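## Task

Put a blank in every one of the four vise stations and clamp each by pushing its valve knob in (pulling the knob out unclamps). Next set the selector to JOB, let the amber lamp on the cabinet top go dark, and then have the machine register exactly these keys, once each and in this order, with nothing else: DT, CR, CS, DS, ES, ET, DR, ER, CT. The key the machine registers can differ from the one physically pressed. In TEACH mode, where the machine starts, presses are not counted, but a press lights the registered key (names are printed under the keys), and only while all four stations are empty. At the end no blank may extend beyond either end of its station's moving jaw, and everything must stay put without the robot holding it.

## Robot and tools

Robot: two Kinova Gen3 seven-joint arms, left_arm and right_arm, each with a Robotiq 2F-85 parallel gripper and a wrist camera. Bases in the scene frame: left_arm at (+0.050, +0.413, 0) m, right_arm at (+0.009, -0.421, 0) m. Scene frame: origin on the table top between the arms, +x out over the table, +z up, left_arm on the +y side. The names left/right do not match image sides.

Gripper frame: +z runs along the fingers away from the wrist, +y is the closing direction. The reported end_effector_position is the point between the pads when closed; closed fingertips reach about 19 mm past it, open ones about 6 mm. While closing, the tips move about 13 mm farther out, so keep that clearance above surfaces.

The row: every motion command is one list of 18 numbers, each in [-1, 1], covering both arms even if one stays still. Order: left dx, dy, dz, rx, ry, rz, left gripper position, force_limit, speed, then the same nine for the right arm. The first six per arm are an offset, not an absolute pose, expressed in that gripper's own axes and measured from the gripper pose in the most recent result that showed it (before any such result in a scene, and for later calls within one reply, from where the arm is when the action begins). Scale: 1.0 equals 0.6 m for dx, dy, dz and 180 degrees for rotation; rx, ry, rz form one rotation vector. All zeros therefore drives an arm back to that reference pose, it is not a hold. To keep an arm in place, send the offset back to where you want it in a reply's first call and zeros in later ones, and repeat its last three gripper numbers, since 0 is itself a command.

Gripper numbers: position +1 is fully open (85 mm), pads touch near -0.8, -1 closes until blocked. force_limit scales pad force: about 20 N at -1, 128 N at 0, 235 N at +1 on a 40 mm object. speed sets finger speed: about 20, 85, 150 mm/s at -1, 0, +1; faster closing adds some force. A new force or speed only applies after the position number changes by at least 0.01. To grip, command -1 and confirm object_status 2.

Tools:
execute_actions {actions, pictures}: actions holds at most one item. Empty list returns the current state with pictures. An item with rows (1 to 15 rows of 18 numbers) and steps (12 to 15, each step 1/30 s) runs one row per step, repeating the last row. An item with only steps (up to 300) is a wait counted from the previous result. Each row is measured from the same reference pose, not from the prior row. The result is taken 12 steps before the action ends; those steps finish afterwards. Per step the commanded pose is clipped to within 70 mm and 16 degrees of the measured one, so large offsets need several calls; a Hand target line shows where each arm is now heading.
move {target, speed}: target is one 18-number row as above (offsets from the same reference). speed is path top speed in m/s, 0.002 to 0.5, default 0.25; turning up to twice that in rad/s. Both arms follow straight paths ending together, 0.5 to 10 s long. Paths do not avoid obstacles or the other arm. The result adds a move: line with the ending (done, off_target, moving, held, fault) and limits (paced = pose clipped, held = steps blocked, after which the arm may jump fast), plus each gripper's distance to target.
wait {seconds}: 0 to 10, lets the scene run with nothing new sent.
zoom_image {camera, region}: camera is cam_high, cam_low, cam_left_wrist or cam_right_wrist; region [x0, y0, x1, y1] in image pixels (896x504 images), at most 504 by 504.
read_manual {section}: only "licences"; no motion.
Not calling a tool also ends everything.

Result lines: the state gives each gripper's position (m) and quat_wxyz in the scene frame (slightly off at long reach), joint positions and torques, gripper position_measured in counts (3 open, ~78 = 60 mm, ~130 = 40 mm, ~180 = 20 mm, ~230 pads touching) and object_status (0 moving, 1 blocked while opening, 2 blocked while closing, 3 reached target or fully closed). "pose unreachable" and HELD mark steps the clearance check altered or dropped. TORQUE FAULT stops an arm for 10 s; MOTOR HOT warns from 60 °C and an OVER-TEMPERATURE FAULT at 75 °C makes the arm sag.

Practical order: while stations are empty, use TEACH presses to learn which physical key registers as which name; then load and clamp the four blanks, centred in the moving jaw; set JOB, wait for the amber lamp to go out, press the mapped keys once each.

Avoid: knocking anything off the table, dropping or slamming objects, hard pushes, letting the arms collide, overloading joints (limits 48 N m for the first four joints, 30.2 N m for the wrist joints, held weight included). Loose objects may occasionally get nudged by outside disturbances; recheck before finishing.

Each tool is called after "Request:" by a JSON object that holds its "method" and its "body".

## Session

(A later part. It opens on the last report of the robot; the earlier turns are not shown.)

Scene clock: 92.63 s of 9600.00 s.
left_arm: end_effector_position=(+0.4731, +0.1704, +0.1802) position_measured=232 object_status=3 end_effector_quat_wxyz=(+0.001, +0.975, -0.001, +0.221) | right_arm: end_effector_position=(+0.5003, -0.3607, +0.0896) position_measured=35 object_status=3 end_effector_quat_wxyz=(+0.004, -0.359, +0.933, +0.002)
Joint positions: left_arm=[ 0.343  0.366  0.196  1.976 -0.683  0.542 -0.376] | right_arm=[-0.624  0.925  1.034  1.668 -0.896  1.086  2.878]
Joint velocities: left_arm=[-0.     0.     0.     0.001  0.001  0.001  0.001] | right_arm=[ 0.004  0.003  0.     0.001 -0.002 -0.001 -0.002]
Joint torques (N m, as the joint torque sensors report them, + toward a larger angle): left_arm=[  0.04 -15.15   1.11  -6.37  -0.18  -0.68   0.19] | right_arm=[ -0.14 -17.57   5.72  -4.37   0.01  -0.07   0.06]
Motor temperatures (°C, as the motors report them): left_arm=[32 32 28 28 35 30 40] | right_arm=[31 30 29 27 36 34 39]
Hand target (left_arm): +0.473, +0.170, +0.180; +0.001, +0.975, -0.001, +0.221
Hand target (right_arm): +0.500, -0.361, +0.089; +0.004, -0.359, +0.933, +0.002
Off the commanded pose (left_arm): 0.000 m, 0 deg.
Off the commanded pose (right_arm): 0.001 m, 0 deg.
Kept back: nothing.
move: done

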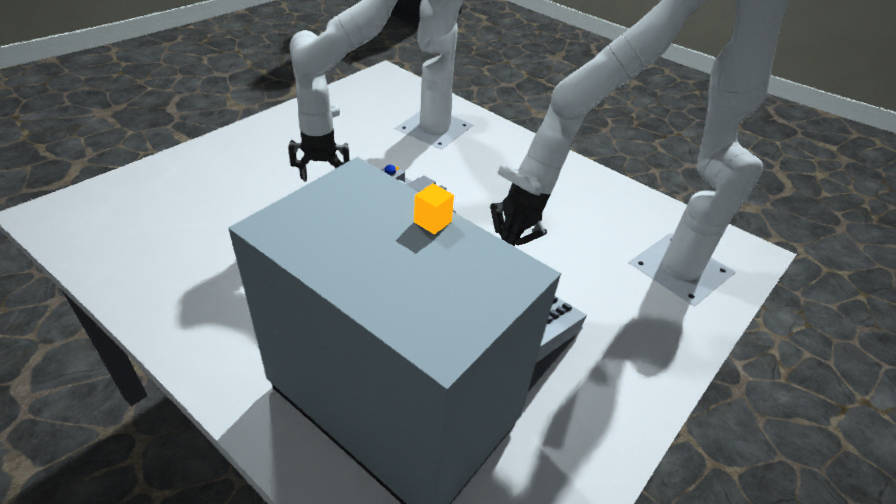

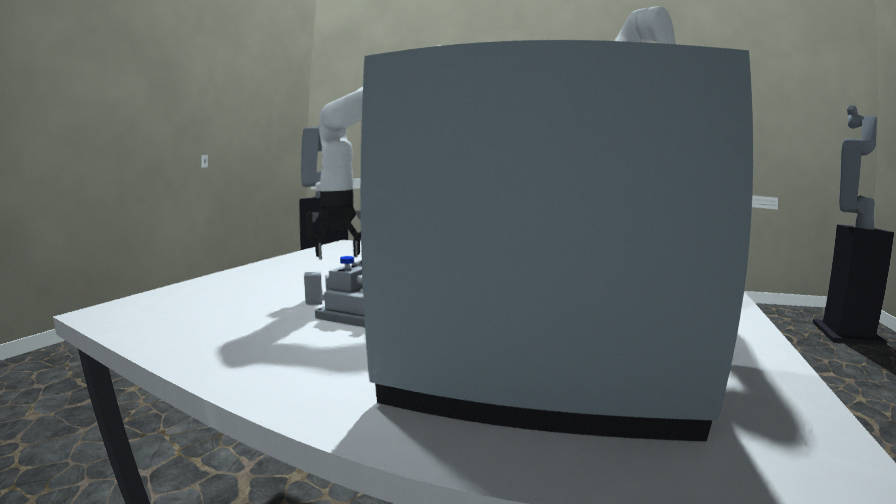

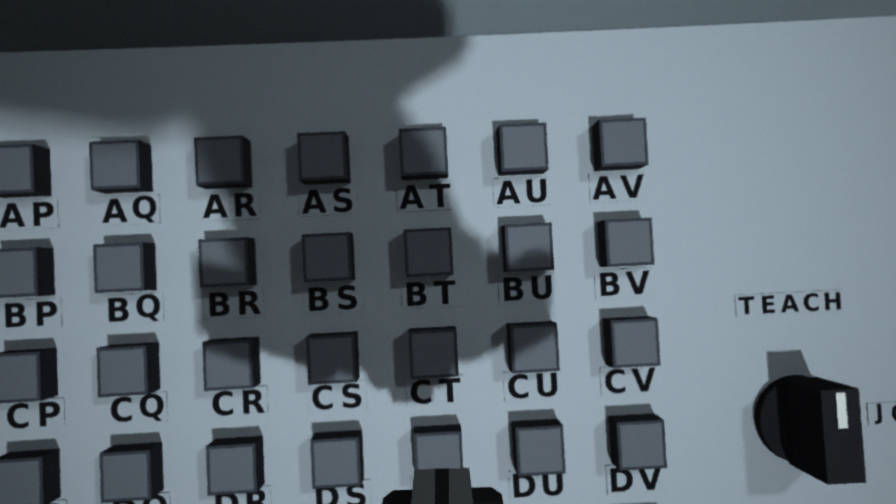

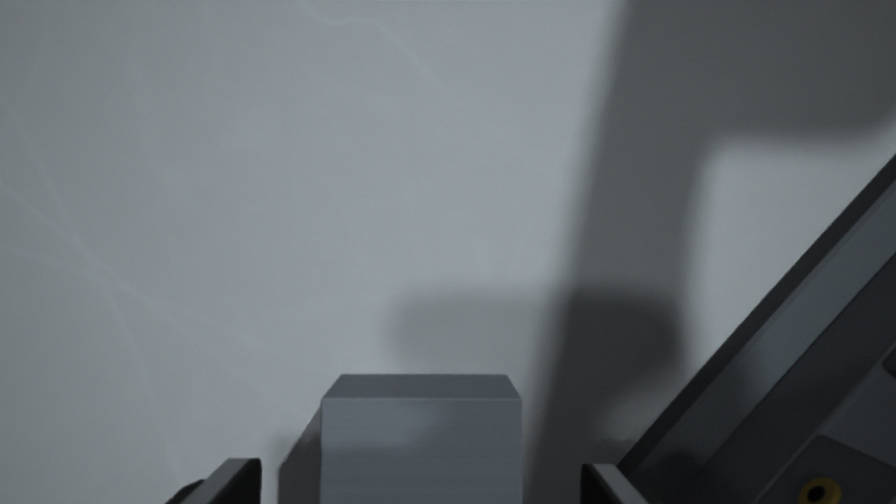

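Request:
{"method": "move", "body": {"target": [0,0,0,0,0,0,-1,0,1, -0.0025,0,0.096,0,0,0,0.62,0,1], "speed": 0.08}}

Request:
{"method": "move", "body": {"target": [0,0,0,0,0,0,-1,0,1, 0,0,0,0,0,0,-1,-0.5,-0.5]}}

Request:
{"method": "move", "body": {"target": [0,0,0,0,0,0,-1,0,1, 0,0,-0.21,0,0,-0.272,-1,-0.5,-0.5], "speed": 0.25}}

Scene clock: 94.80 s of 9600.00 s.
left_arm: end_effector_position=(+0.4731, +0.1704, +0.1802) position_measured=232 object_status=3 end_effector_quat_wxyz=(+0.001, +0.975, -0.001, +0.221) | right_arm: end_effector_position=(+0.5017, -0.3594, +0.0321) position_measured=50 object_status=3 end_effector_quat_wxyz=(+0.004, -0.359, +0.933, +0.002)
Joint positions: left_arm=[ 0.343  0.366  0.196  1.976 -0.683  0.542 -0.376] | right_arm=[-0.591  1.011  0.956  1.699 -0.99   0.984  2.937]
Joint velocities: left_arm=[-0.002 -0.001 -0.     0.001  0.     0.     0.   ] | right_arm=[-0.     0.004 -0.001  0.001 -0.002 -0.003  0.001]
Joint torques (N m, as the joint torque sensors report them, + toward a larger angle): left_arm=[  0.02 -15.2    1.16  -6.4   -0.16  -0.73   0.2 ] | right_arm=[ -0.22 -18.67   5.6   -3.79  -0.04  -0.3    0.07]
Motor temperatures (°C, as the motors report them): left_arm=[32 32 28 28 35 30 40] | right_arm=[31 30 29 27 36 34 39]
Hand target (left_arm): +0.473, +0.170, +0.180; +0.001, +0.975, -0.001, +0.221
Hand target (right_arm): +0.502, -0.360, +0.032; +0.004, -0.359, +0.933, +0.002
Off the commanded pose (left_arm): 0.000 m, 0 deg.
Off the commanded pose (right_arm): 0.000 m, 0 deg.
Kept back: nothing.
move: done

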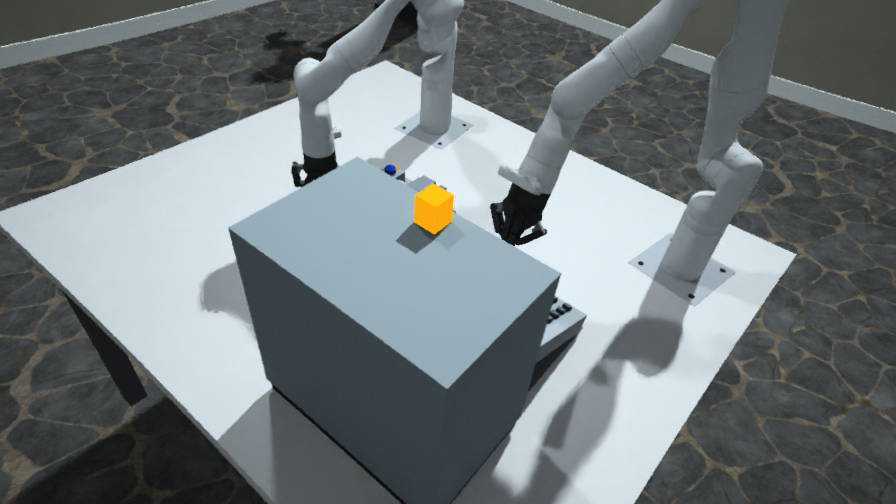

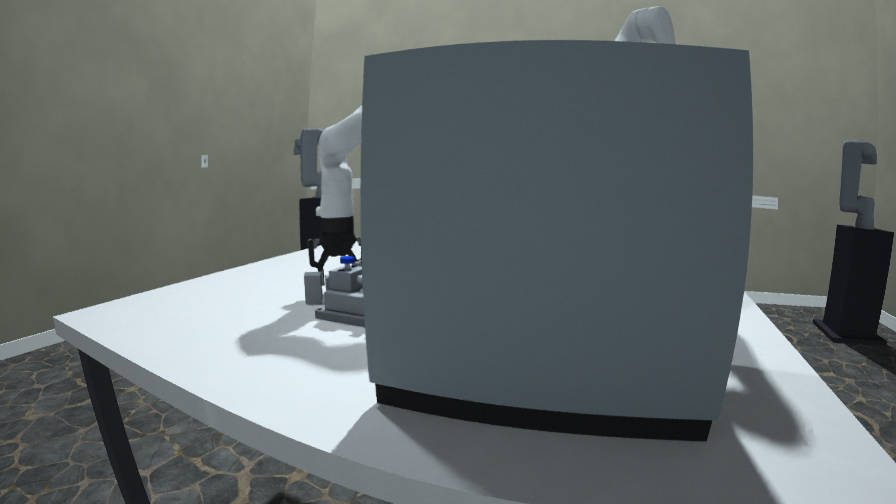

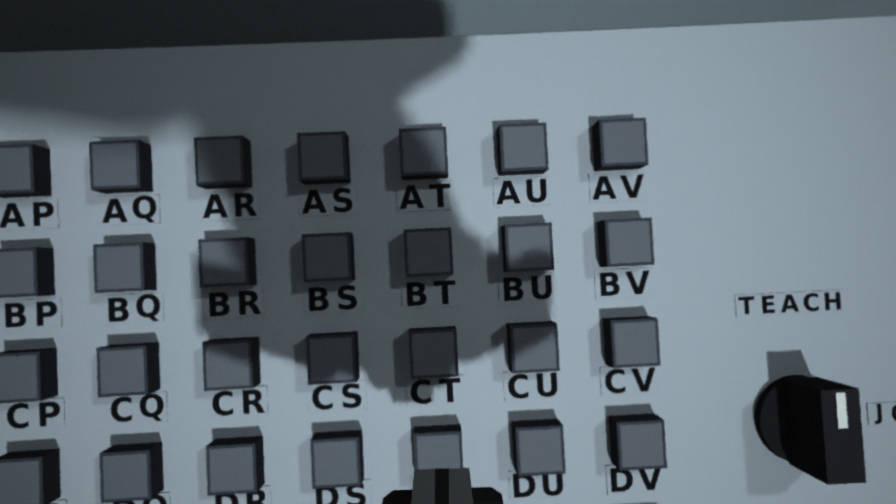

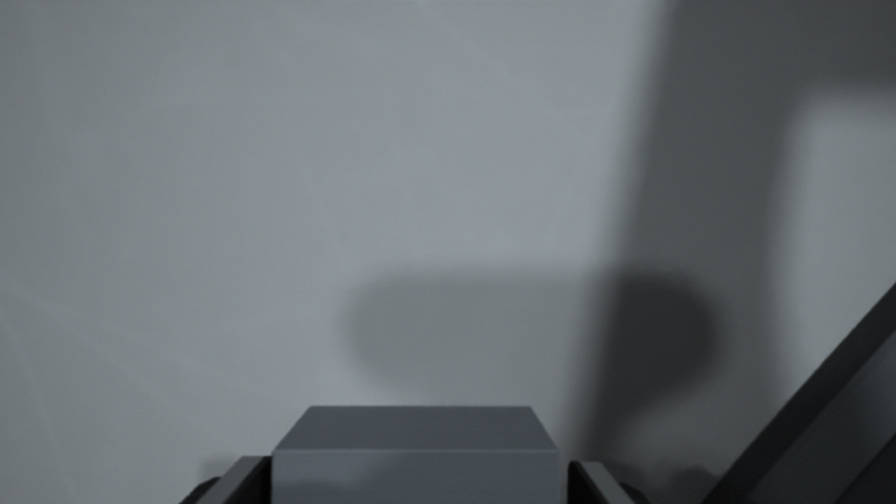

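Scene clock: 95.30 s of 9600.00 s.
left_arm: end_effector_position=(+0.4731, +0.1704, +0.1802) position_measured=232 object_status=3 end_effector_quat_wxyz=(+0.001, +0.975, -0.001, +0.221) | right_arm: end_effector_position=(+0.5019, -0.3595, +0.0325) position_measured=80 object_status=2 end_effector_quat_wxyz=(+0.004, -0.359, +0.933, +0.002)
Joint positions: left_arm=[ 0.343  0.366  0.196  1.976 -0.683  0.542 -0.376] | right_arm=[-0.591  1.01   0.956  1.699 -0.99   0.984  2.937]
Joint velocities: left_arm=[ 0.     0.001 -0.     0.001  0.     0.002  0.   ] | right_arm=[ 0.002  0.    -0.    -0.     0.    -0.001  0.001]
Joint torques (N m, as the joint torque sensors report them, + toward a larger angle): left_arm=[  0.08 -15.07   1.07  -6.37  -0.16  -0.66   0.19] | right_arm=[ -0.28 -18.     5.38  -3.63  -0.07  -0.18   0.08]
Motor temperatures (°C, as the motors report them): left_arm=[32 32 28 28 35 30 40] | right_arm=[31 30 29 27 36 34 39]
Hand target (left_arm): +0.473, +0.170, +0.180; +0.001, +0.975, -0.001, +0.221
Hand target (right_arm): +0.502, -0.359, +0.032; +0.004, -0.359, +0.933, +0.002
Off the commanded pose (left_arm): 0.000 m, 0 deg.
Off the commanded pose (right_arm): 0.000 m, 0 deg.
Kept back: nothing.
move: done

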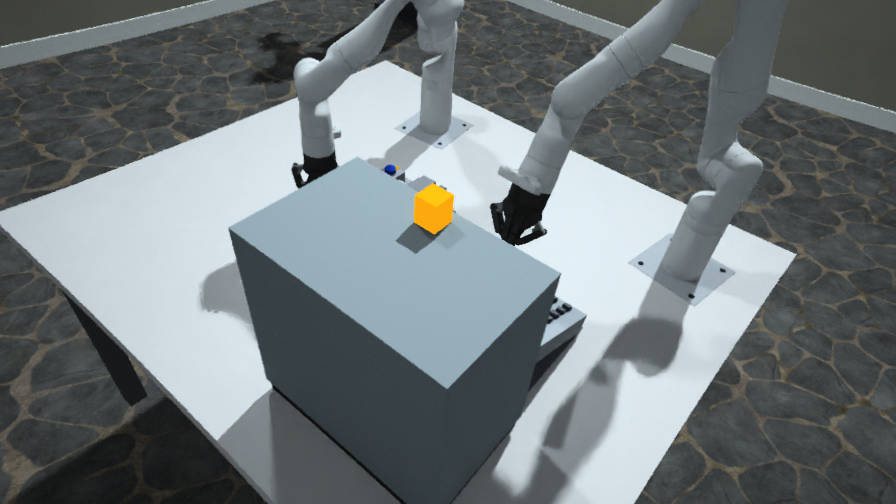

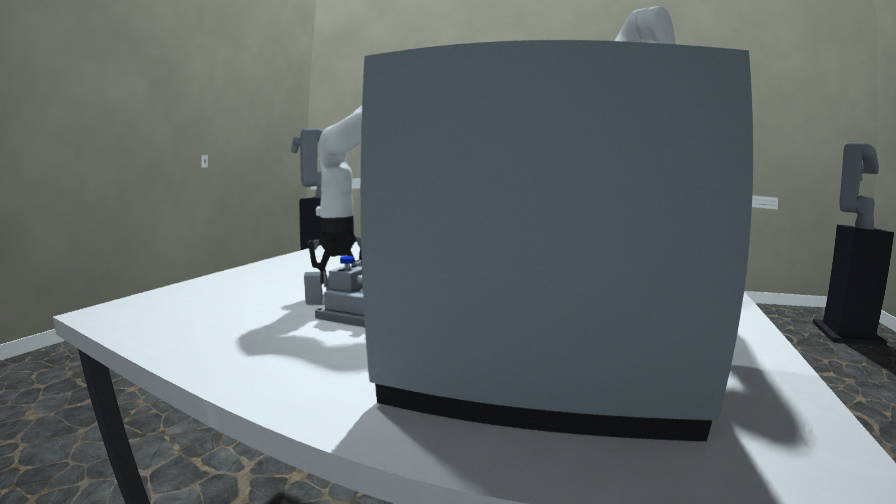

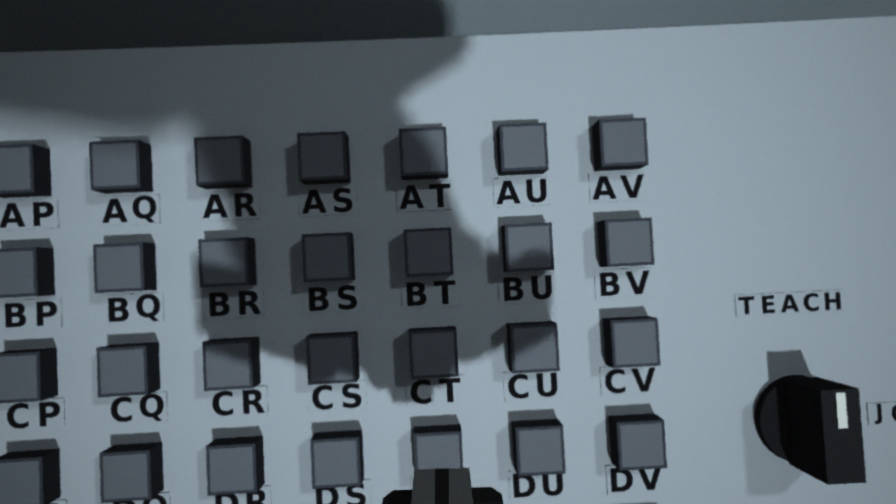

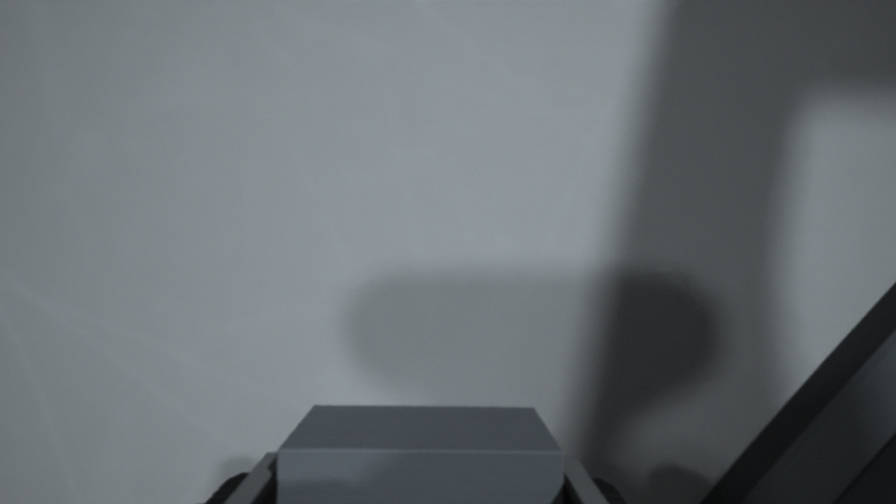

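Scene clock: 97.43 s of 9600.00 s.
left_arm: end_effector_position=(+0.4731, +0.1704, +0.1802) position_measured=232 object_status=3 end_effector_quat_wxyz=(+0.001, +0.975, -0.001, +0.221) | right_arm: end_effector_position=(+0.5010, -0.3598, +0.1584) position_measured=80 object_status=2 end_effector_quat_wxyz=(+0.004, -0.713, +0.701, -0.000)
Joint positions: left_arm=[ 0.343  0.366  0.196  1.976 -0.683  0.542 -0.376] | right_arm=[-0.585  0.746  0.929  1.585 -0.65   1.137  3.54 ]
Joint velocities: left_arm=[ 0.    -0.     0.     0.    -0.     0.001 -0.001] | right_arm=[ 0.002 -0.005 -0.001 -0.002  0.002  0.002  0.006]
Joint torques (N m, as the joint torque sensors report them, + toward a larger angle): left_arm=[  0.08 -15.19   1.07  -6.35  -0.14  -0.74   0.22] | right_arm=[ -0.15 -17.91   4.78  -6.66  -0.04  -0.12   0.14]
Motor temperatures (°C, as the motors report them): left_arm=[32 32 28 28 35 30 40] | right_arm=[31 30 29 27 36 34 39]
Hand target (left_arm): +0.473, +0.170, +0.180; +0.001, +0.975, -0.001, +0.221
Hand target (right_arm): +0.501, -0.360, +0.159; -0.005, +0.714, -0.701, +0.000
Off the commanded pose (left_arm): 0.000 m, 0 deg.
Off the commanded pose (right_arm): 0.000 m, 0 deg.
Kept back: nothing.
move: done

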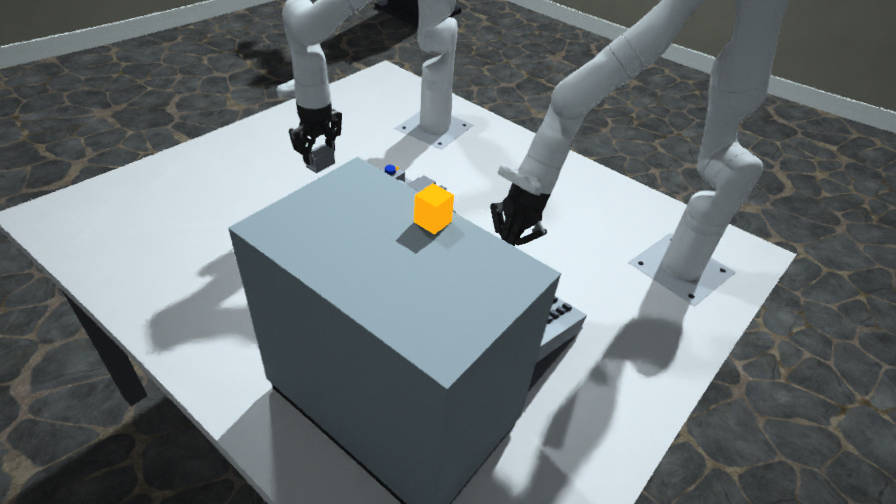

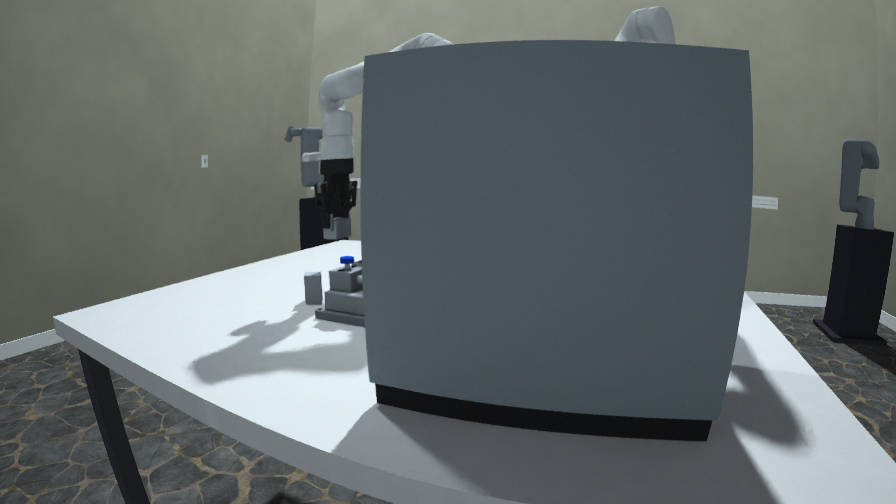

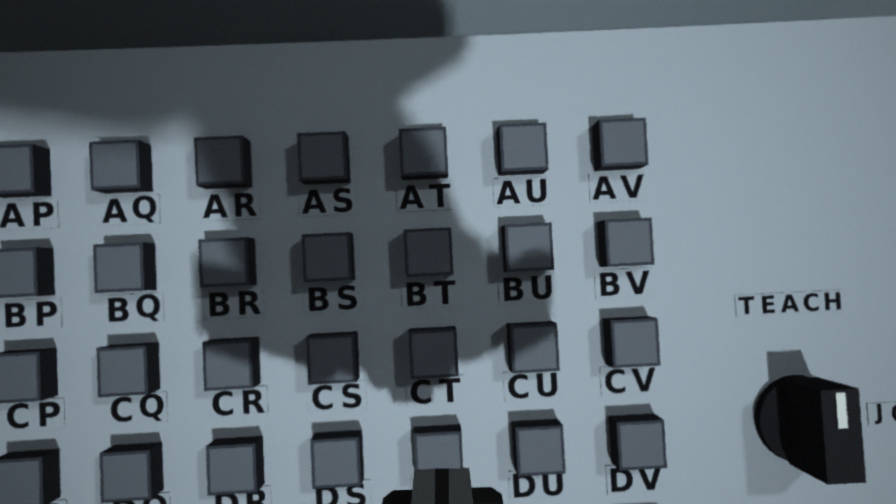

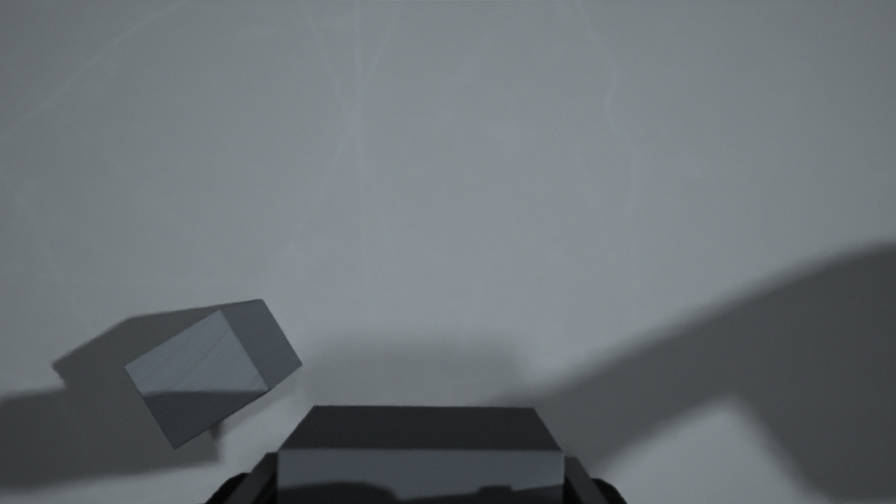

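Request:
{"method": "move", "body": {"target": [0,0,0,0,0,0,-1,0,1, -0.3373,-0.0494,0.016,0,0,0,-1,-0.5,-0.5], "speed": 0.25}}

Scene clock: 99.17 s of 9600.00 s.
left_arm: end_effector_position=(+0.4731, +0.1704, +0.1802) position_measured=232 object_status=3 end_effector_quat_wxyz=(+0.001, +0.975, -0.001, +0.221) | right_arm: end_effector_position=(+0.5259, -0.1565, +0.1498) position_measured=80 object_status=2 end_effector_quat_wxyz=(+0.004, -0.714, +0.700, +0.001)
Joint positions: left_arm=[ 0.343  0.366  0.196  1.976 -0.683  0.542 -0.376] | right_arm=[-0.805  0.917  0.894  1.247 -0.708  1.284  3.118]
Joint velocities: left_arm=[-0.    -0.     0.001 -0.    -0.     0.002 -0.   ] | right_arm=[ 0.002  0.009 -0.001 -0.009  0.001  0.005 -0.005]
Joint torques (N m, as the joint torque sensors report them, + toward a larger angle): left_arm=[  0.07 -15.17   1.03  -6.45  -0.22  -0.7    0.27] | right_arm=[ -0.52 -22.21   5.36  -6.55  -0.07  -0.11  -0.11]
Motor temperatures (°C, as the motors report them): left_arm=[32 32 28 28 35 30 40] | right_arm=[31 30 29 27 36 34 39]
Hand target (left_arm): +0.473, +0.170, +0.180; +0.001, +0.975, -0.001, +0.221
Hand target (right_arm): +0.526, -0.157, +0.149; -0.004, +0.714, -0.701, -0.001
Off the commanded pose (left_arm): 0.000 m, 0 deg.
Off the commanded pose (right_arm): 0.001 m, 0 deg.
Kept back: nothing.
move: done

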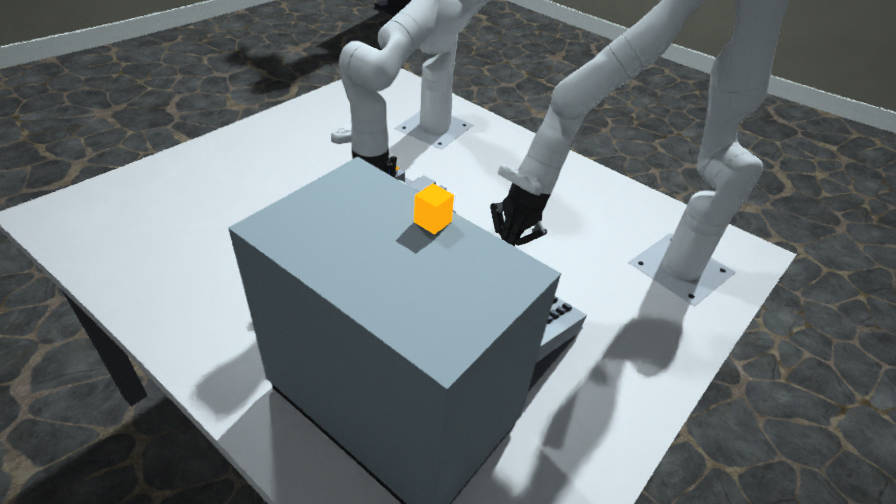

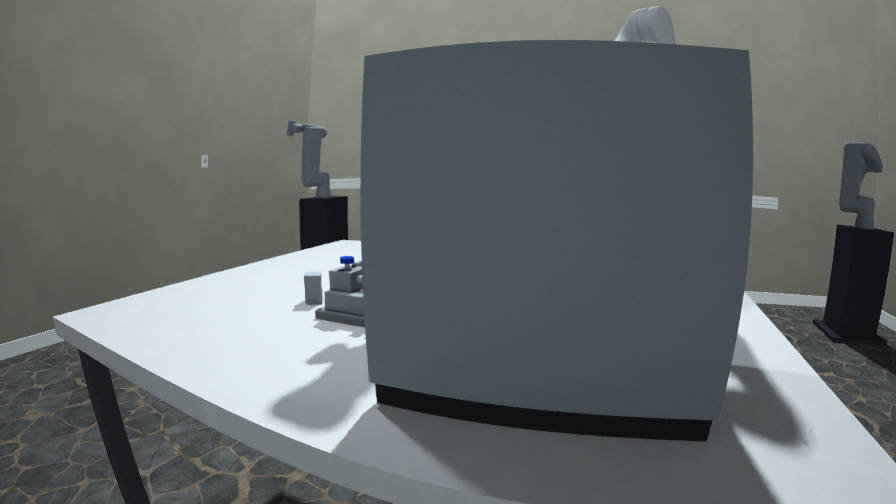

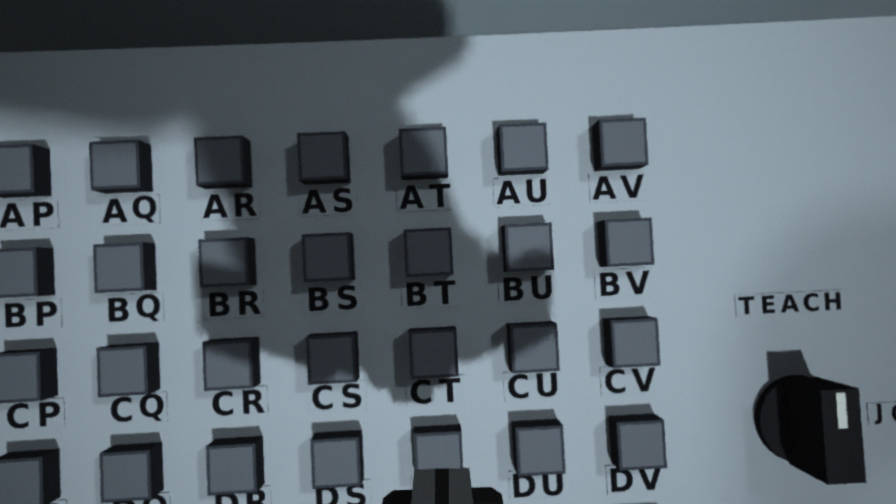

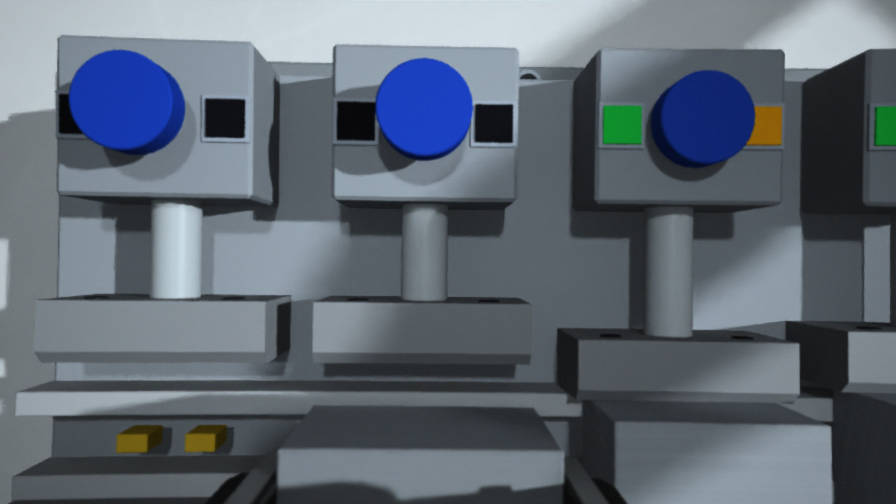

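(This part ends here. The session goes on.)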